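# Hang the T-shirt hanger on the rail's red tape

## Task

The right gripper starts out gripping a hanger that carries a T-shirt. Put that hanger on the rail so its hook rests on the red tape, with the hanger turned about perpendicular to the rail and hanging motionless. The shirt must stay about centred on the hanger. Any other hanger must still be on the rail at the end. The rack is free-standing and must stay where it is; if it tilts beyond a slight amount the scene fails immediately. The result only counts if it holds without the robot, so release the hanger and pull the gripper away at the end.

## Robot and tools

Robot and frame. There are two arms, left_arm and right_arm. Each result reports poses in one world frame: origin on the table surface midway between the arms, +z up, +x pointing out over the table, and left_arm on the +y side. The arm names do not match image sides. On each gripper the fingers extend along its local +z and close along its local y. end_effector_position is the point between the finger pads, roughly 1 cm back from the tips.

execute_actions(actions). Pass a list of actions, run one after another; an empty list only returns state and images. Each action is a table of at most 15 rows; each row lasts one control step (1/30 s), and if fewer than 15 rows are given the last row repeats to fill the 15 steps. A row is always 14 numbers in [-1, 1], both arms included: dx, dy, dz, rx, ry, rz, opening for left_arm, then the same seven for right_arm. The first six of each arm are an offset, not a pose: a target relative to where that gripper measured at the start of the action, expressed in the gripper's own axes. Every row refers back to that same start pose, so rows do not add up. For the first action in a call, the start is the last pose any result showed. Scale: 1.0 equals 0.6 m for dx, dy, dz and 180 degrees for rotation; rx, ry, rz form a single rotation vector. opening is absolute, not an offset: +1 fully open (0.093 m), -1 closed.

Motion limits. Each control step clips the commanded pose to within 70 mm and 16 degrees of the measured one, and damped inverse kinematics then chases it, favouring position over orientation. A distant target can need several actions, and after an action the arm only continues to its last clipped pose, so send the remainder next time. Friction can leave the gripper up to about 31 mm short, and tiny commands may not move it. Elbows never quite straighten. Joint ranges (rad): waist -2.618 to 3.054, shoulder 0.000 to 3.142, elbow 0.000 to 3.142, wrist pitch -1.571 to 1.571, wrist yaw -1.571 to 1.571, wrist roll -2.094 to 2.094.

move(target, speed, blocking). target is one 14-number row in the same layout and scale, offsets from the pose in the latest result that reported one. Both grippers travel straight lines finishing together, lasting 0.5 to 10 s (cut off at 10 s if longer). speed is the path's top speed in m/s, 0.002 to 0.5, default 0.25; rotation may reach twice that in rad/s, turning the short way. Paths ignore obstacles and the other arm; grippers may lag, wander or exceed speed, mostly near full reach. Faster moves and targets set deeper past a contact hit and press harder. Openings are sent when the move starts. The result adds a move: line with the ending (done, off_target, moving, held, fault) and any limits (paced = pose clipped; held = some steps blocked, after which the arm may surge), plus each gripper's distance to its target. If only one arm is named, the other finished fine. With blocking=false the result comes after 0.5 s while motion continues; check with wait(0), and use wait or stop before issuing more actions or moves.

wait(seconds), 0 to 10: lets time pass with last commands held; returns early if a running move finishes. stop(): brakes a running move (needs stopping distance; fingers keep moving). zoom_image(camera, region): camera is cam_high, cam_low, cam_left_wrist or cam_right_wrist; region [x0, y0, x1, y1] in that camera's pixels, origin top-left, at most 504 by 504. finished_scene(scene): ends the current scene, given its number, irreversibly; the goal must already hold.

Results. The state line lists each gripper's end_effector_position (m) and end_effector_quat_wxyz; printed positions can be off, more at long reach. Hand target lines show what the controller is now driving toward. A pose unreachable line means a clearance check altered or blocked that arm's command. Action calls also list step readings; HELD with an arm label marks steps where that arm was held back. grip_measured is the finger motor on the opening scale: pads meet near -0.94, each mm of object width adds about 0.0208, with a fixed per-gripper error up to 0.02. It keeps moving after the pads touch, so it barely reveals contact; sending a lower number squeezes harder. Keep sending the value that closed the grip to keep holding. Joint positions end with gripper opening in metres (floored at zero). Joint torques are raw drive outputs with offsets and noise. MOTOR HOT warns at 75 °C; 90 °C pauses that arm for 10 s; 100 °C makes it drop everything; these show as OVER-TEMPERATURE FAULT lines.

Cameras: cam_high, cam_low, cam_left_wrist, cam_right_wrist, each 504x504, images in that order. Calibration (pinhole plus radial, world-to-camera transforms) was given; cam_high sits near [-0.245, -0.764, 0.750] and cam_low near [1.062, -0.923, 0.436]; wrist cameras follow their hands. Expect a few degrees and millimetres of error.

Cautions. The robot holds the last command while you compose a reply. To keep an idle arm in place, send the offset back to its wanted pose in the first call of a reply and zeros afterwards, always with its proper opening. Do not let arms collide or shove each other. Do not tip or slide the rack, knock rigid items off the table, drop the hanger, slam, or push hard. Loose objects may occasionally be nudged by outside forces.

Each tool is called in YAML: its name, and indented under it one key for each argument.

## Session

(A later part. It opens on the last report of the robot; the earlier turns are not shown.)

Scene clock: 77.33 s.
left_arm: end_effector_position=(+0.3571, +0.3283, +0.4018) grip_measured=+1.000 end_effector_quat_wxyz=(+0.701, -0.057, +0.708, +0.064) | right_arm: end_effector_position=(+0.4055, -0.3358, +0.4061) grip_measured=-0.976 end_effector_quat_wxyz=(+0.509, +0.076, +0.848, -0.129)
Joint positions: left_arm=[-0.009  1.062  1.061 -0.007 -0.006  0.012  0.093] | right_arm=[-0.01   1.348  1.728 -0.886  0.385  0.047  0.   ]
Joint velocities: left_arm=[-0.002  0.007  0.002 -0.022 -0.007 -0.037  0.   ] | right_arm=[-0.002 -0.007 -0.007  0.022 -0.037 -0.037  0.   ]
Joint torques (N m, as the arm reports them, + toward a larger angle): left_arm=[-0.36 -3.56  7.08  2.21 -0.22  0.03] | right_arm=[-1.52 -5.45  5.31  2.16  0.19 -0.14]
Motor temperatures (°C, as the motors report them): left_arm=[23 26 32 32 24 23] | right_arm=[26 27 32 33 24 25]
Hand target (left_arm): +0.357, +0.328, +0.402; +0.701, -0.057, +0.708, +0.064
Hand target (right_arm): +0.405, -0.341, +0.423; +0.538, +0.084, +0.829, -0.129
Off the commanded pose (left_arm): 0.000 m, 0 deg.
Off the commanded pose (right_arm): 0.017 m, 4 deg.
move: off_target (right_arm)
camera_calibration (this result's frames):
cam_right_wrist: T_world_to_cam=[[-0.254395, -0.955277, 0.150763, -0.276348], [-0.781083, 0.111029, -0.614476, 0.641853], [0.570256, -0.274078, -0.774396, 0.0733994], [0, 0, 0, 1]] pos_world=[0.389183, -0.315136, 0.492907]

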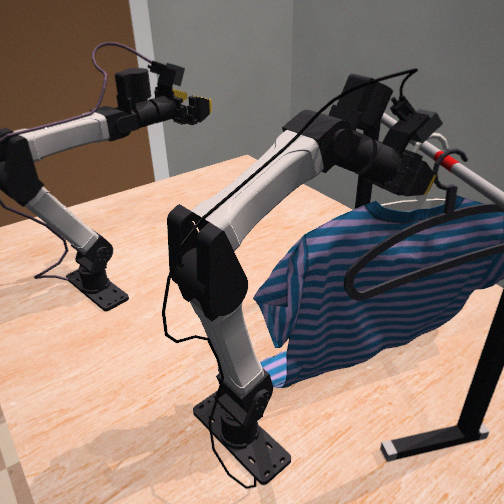

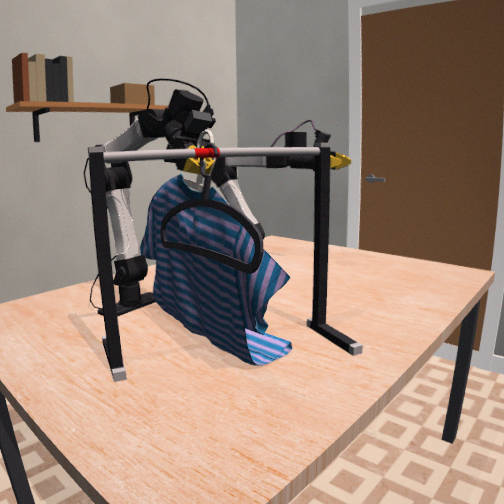

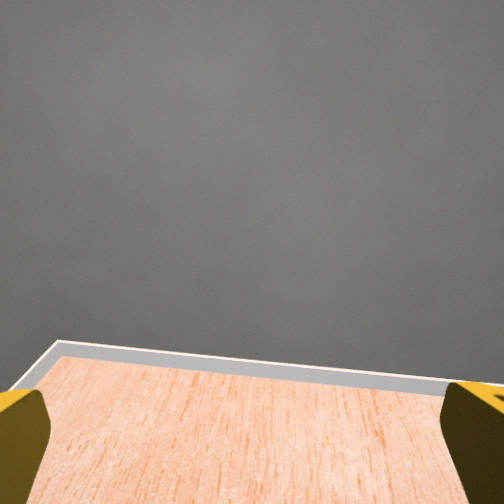

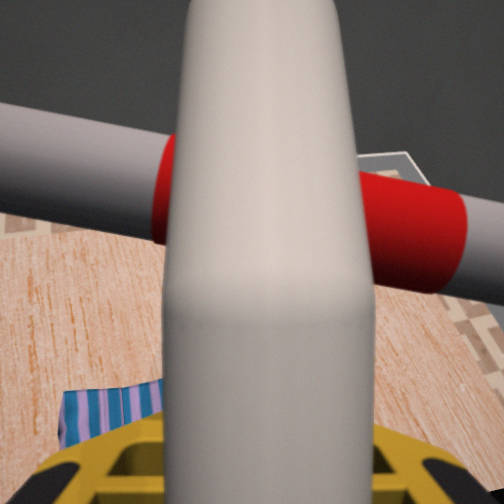

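move:
  target: [0,0,0,0,0,0,1,0.04,0,0.03,0,0,0,-1]
  speed: 0.02

zoom_image:
  camera: "cam_high"
  region: [280, 80, 504, 300]

zoom_image:
  camera: "cam_low"
  region: [100, 90, 340, 300]

Scene clock: 85.03 s.
left_arm: end_effector_position=(+0.3571, +0.3283, +0.4018) grip_measured=+1.000 end_effector_quat_wxyz=(+0.701, -0.057, +0.708, +0.064) | right_arm: end_effector_position=(+0.4145, -0.3363, +0.3947) grip_measured=-0.976 end_effector_quat_wxyz=(+0.534, +0.081, +0.833, -0.121)
Joint positions: left_arm=[-0.009  1.062  1.061 -0.007 -0.006  0.012  0.093] | right_arm=[-0.019  1.305  1.586 -0.726  0.372  0.044  0.   ]
Joint velocities: left_arm=[-0.017  0.017  0.017  0.022  0.007 -0.037  0.   ] | right_arm=[-0.012 -0.002 -0.017  0.007 -0.022 -0.037  0.   ]
Joint torques (N m, as the arm reports them, + toward a larger angle): left_arm=[-0.41 -3.61  7.22  2.21 -0.23  0.  ] | right_arm=[-1.3  -4.29  4.4   1.48  0.01 -0.21]
Motor temperatures (°C, as the motors report them): left_arm=[23 26 32 32 24 23] | right_arm=[26 28 32 34 23 25]
Hand target (left_arm): +0.357, +0.328, +0.402; +0.701, -0.057, +0.708, +0.064
Hand target (right_arm): +0.410, -0.341, +0.377; +0.509, +0.077, +0.848, -0.128
Off the commanded pose (left_arm): 0.000 m, 0 deg.
Off the commanded pose (right_arm): 0.019 m, 3 deg.
move: off_target (right_arm)
camera_calibration (this result's frames):
cam_right_wrist: T_world_to_cam=[[-0.258803, -0.957558, 0.126903, -0.262289], [-0.743499, 0.113611, -0.659015, 0.644777], [0.616628, -0.264907, -0.741346, 0.0302071], [0, 0, 0, 1]] pos_world=[0.392883, -0.316409, 0.480597]

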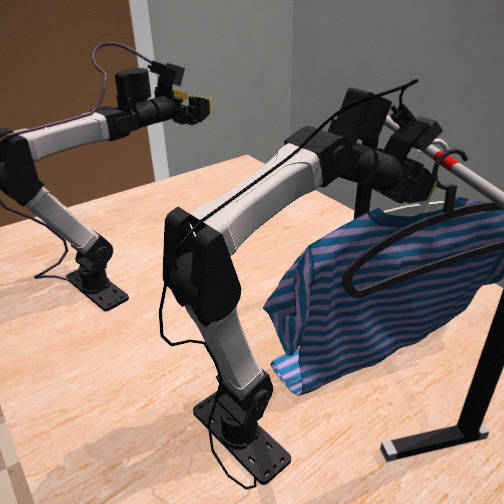

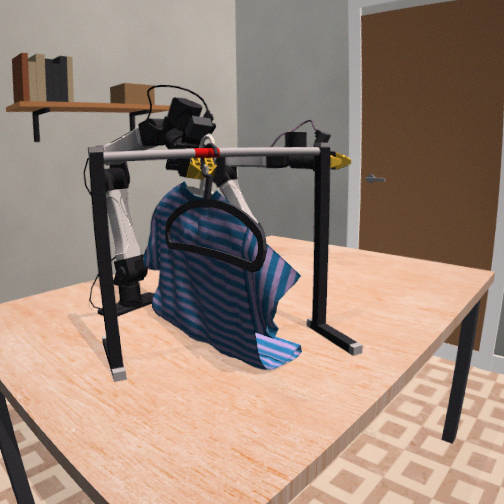

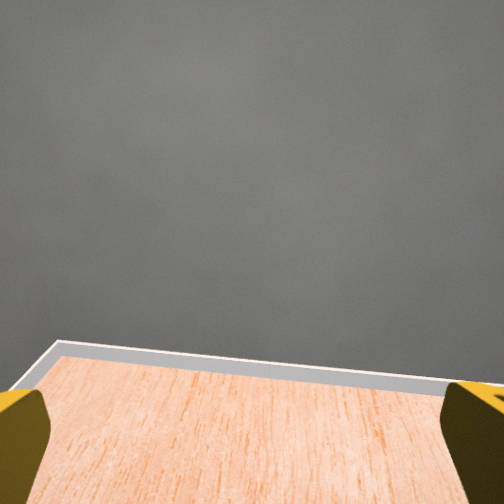

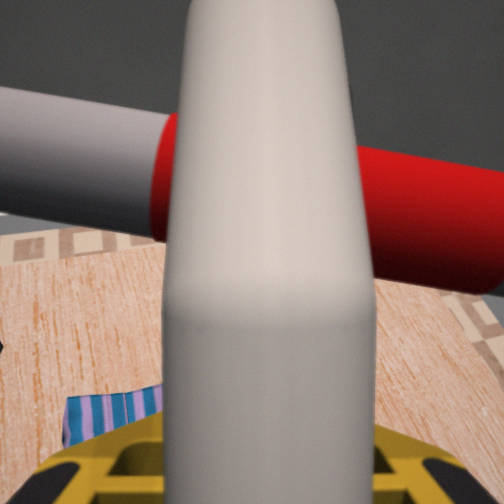

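Region (280, 80, 504, 300) of cam_high's 504x504 image, scaled by 2.250, with more detail than that image has; it fills the top 495 rows of this view, and the rest is white.

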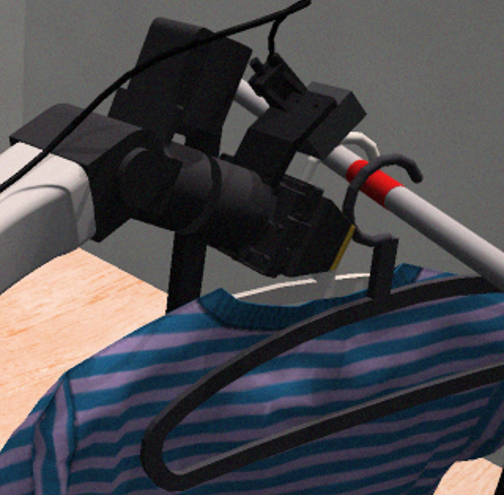

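Region (100, 90, 340, 300) of cam_low's 504x504 image, scaled by 2.100, with more detail than that image has; it fills the top 441 rows of this view, and the rest is white.

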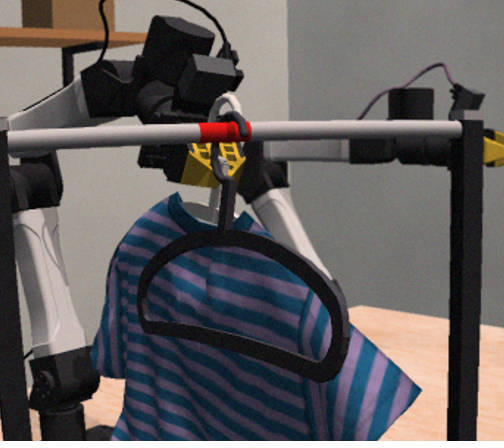

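execute_actions:
  actions:
    - [[0,0,0,0,0,0,1,0,0,0,0,0,0,-0.5]]
    - [[0,0,0,0,0,0,1,0,0,0,0,0,0,0.2]]

move:
  target: [0,0,0,0,0,0,1,0.05,0,-0.25,0,0,0,0.2]
  speed: 0.08

wait:
  seconds: 3

zoom_image:
  camera: "cam_high"
  region: [260, 80, 504, 320]

Scene clock: 90.67 s.
left_arm: end_effector_position=(+0.3571, +0.3283, +0.4018) grip_measured=+1.000 end_effector_quat_wxyz=(+0.701, -0.057, +0.708, +0.064) | right_arm: end_effector_position=(+0.4144, -0.3361, +0.3944) grip_measured=+0.198 end_effector_quat_wxyz=(+0.533, +0.080, +0.833, -0.121)
Joint positions: left_arm=[-0.009  1.062  1.061 -0.007 -0.006  0.012  0.093] | right_arm=[-0.019  1.305  1.586 -0.727  0.371  0.044  0.055]
Joint velocities: left_arm=[ 0.007 -0.002 -0.002  0.007  0.066  0.022  0.   ] | right_arm=[ 0.002 -0.002 -0.012 -0.007 -0.022  0.007  0.   ]
Joint torques (N m, as the arm reports them, + toward a larger angle): left_arm=[-0.48 -3.47  6.86  2.26 -0.24 -0.06] | right_arm=[-0.23 -3.66  6.32  1.76  0.1  -0.07]
Motor temperatures (°C, as the motors report them): left_arm=[23 26 32 32 24 23] | right_arm=[26 28 32 33 23 25]
Hand target (left_arm): +0.357, +0.328, +0.402; +0.701, -0.057, +0.708, +0.064
Hand target (right_arm): +0.414, -0.336, +0.394; +0.533, +0.080, +0.833, -0.121
Off the commanded pose (left_arm): 0.000 m, 0 deg.
Off the commanded pose (right_arm): 0.000 m, 0 deg.
Step readings (end_effector_position; steps 1 to 15: 1st action; 16 to 30: 2nd action):
0: left_arm (+0.3571, +0.3283, +0.4018) | right_arm (+0.4146, -0.3362, +0.3947)
1: left_arm (+0.3571, +0.3283, +0.4018) | right_arm (+0.4147, -0.3362, +0.3950)
2: left_arm (+0.3571, +0.3283, +0.4018) | right_arm (+0.4146, -0.3362, +0.3948)
4: left_arm (+0.3571, +0.3283, +0.4018) | right_arm (+0.4144, -0.3362, +0.3944)
8: left_arm (+0.3571, +0.3283, +0.4018) | right_arm (+0.4144, -0.3362, +0.3944)
15: left_arm (+0.3571, +0.3283, +0.4018) | right_arm (+0.4145, -0.3361, +0.3944)
16: left_arm (+0.3571, +0.3283, +0.4018) | right_arm (+0.4145, -0.3361, +0.3944)
17: left_arm (+0.3571, +0.3283, +0.4018) | right_arm (+0.4145, -0.3361, +0.3944)
19: left_arm (+0.3571, +0.3283, +0.4018) | right_arm (+0.4144, -0.3361, +0.3944)
23: left_arm (+0.3571, +0.3283, +0.4018) | right_arm (+0.4144, -0.3361, +0.3944)
30: end_effector_position above
camera_calibration (this result's frames):
cam_right_wrist: T_world_to_cam=[[-0.257995, -0.957764, 0.126987, -0.26258], [-0.744347, 0.113248, -0.65812, 0.64439], [0.615943, -0.264314, -0.742127, 0.0307964], [0, 0, 0, 1]] pos_world=[0.392936, -0.316326, 0.480285]

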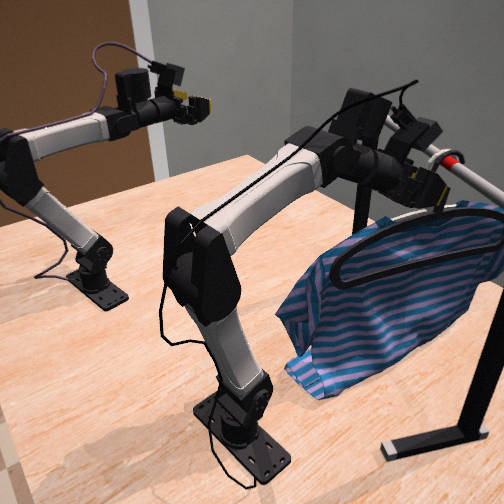

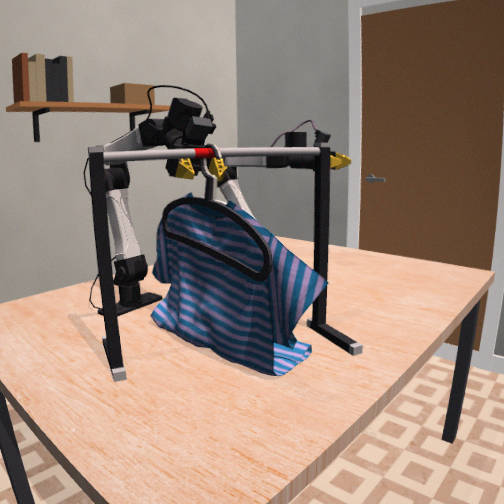

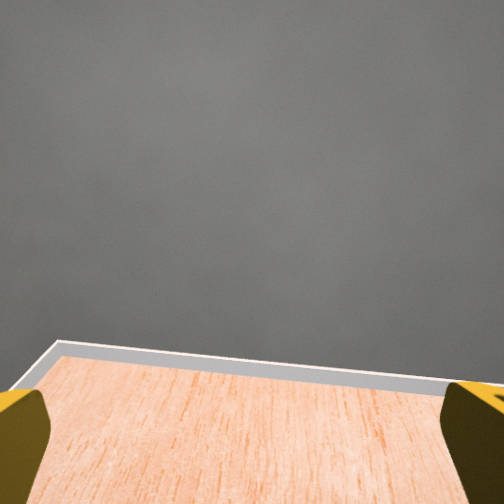

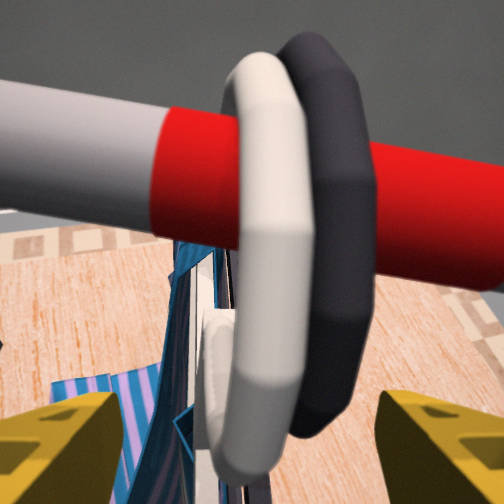

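Scene clock: 93.23 s.
left_arm: end_effector_position=(+0.3571, +0.3283, +0.4018) grip_measured=+1.000 end_effector_quat_wxyz=(+0.701, -0.057, +0.708, +0.064) | right_arm: end_effector_position=(+0.2745, -0.2916, +0.4194) grip_measured=+0.198 end_effector_quat_wxyz=(+0.523, +0.077, +0.839, -0.126)
Joint positions: left_arm=[-0.009  1.062  1.061 -0.007 -0.006  0.012  0.093] | right_arm=[ 0.49   1.07   1.686 -1.272  0.809  0.365  0.055]
Joint velocities: left_arm=[ 0.007 -0.012 -0.012 -0.022 -0.007 -0.037  0.   ] | right_arm=[-0.007 -0.002 -0.007 -0.037 -0.007 -0.022  0.001]
Joint torques (N m, as the arm reports them, + toward a larger angle): left_arm=[-0.17 -3.35  7.14  2.26 -0.26  0.01] | right_arm=[ 0.89 -0.76  6.76  1.41  0.38 -0.11]
Motor temperatures (°C, as the motors report them): left_arm=[23 26 32 32 24 23] | right_arm=[26 28 32 33 23 25]
Hand target (left_arm): +0.357, +0.328, +0.402; +0.701, -0.057, +0.708, +0.064
Hand target (right_arm): +0.271, -0.292, +0.427; +0.532, +0.081, +0.834, -0.120
Off the commanded pose (left_arm): 0.000 m, 0 deg.
Off the commanded pose (right_arm): 0.009 m, 2 deg.
move: done
camera_calibration (this result's frames):
cam_right_wrist: T_world_to_cam=[[-0.255871, -0.956402, 0.140802, -0.265142], [-0.76068, 0.109308, -0.639858, 0.54741], [0.596571, -0.270827, -0.755484, 0.156371], [0, 0, 0, 1]] pos_world=[0.255275, -0.271069, 0.505733]

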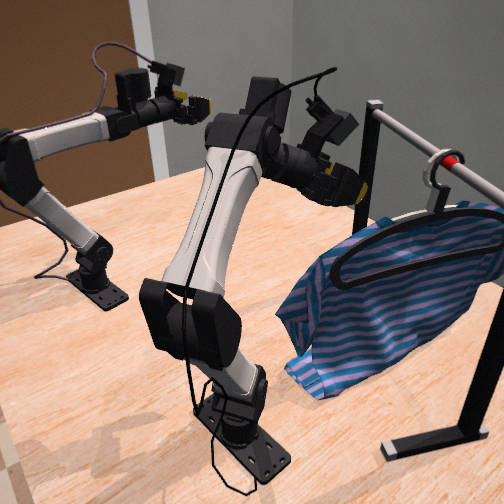

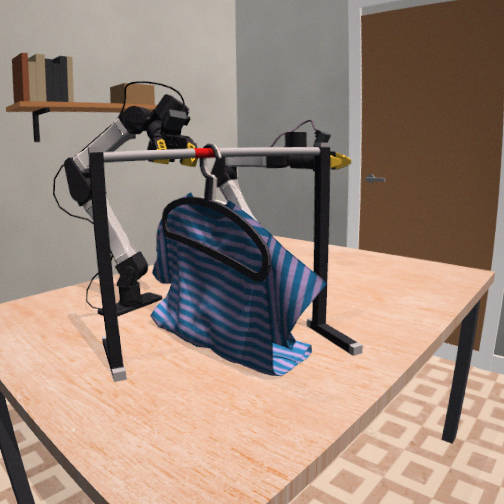

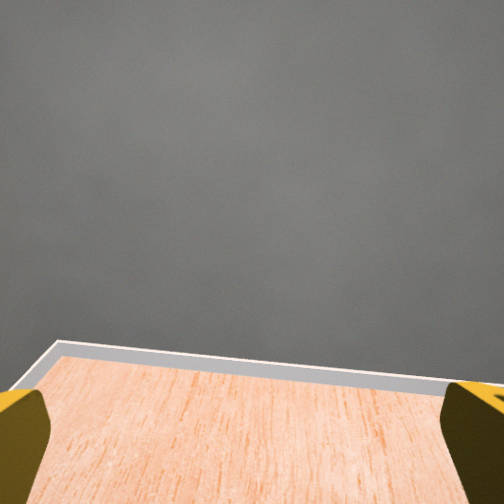

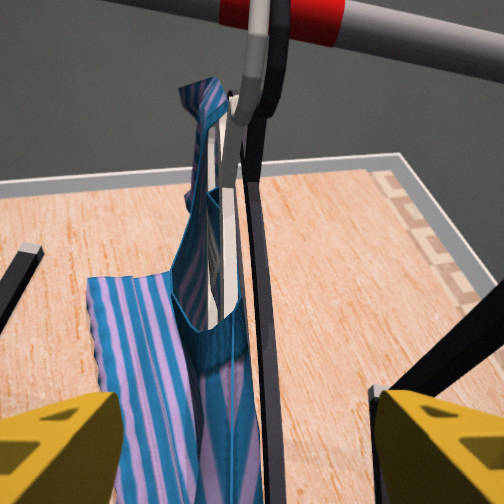

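Scene clock: 96.23 s.
left_arm: end_effector_position=(+0.3571, +0.3283, +0.4018) grip_measured=+1.000 end_effector_quat_wxyz=(+0.701, -0.057, +0.708, +0.064) | right_arm: end_effector_position=(+0.2743, -0.2919, +0.4194) grip_measured=+0.198 end_effector_quat_wxyz=(+0.523, +0.078, +0.839, -0.126)
Joint positions: left_arm=[-0.009  1.062  1.061 -0.007 -0.006  0.012  0.093] | right_arm=[ 0.49   1.07   1.686 -1.274  0.811  0.367  0.055]
Joint velocities: left_arm=[ 0.012 -0.007 -0.007  0.037  0.007 -0.095  0.   ] | right_arm=[ 0.012  0.007 -0.012 -0.037 -0.007  0.007 -0.   ]
Joint torques (N m, as the arm reports them, + toward a larger angle): left_arm=[-0.28 -3.63  7.06  2.2  -0.2  -0.06] | right_arm=[ 1.09 -0.92  6.6   1.41  0.38 -0.01]
Motor temperatures (°C, as the motors report them): left_arm=[23 26 32 32 24 23] | right_arm=[26 27 32 32 23 25]
Hand target (left_arm): +0.357, +0.328, +0.402; +0.701, -0.057, +0.708, +0.064
Hand target (right_arm): +0.271, -0.292, +0.427; +0.532, +0.081, +0.834, -0.120
Off the commanded pose (left_arm): 0.000 m, 0 deg.
Off the commanded pose (right_arm): 0.008 m, 2 deg.
wait: 3.00 s; at rest by 0.17 s
camera_calibration (this result's frames):
cam_right_wrist: T_world_to_cam=[[-0.257769, -0.955886, 0.140841, -0.264892], [-0.760573, 0.110844, -0.63972, 0.547604], [0.595889, -0.27202, -0.755594, 0.156253], [0, 0, 0, 1]] pos_world=[0.255103, -0.271401, 0.505684]

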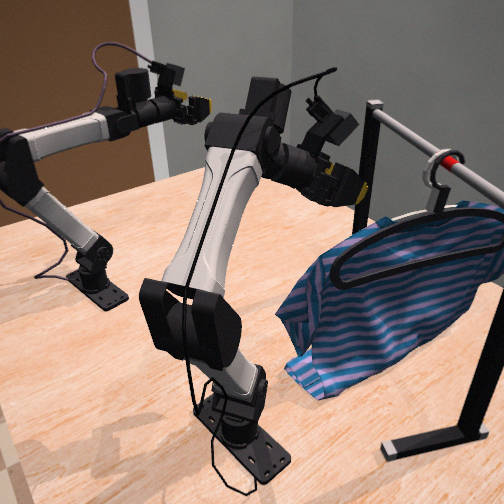

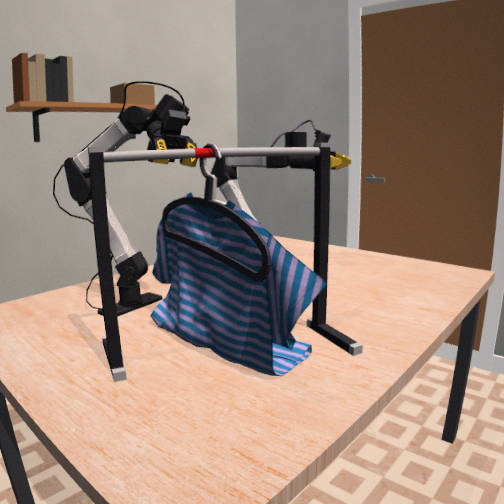

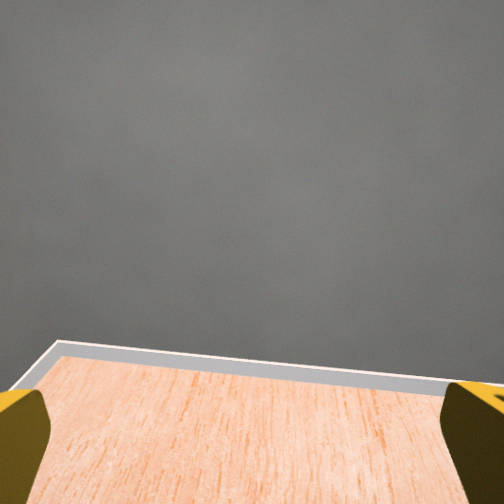

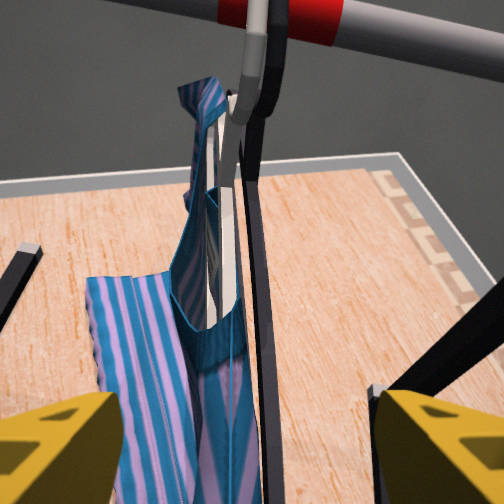

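Region (260, 80, 504, 320) of cam_high's 504x504 image, scaled by 2.066, with more detail than that image has; it fills the top 496 rows of this view, and the rest is white.

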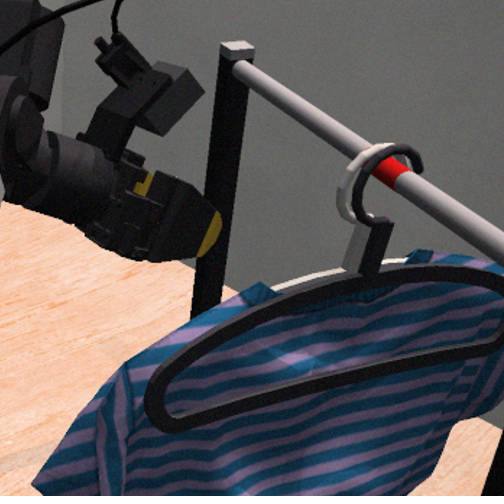

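Good.

finished_scene:
  scene: 1

The scene is finished: the task was done.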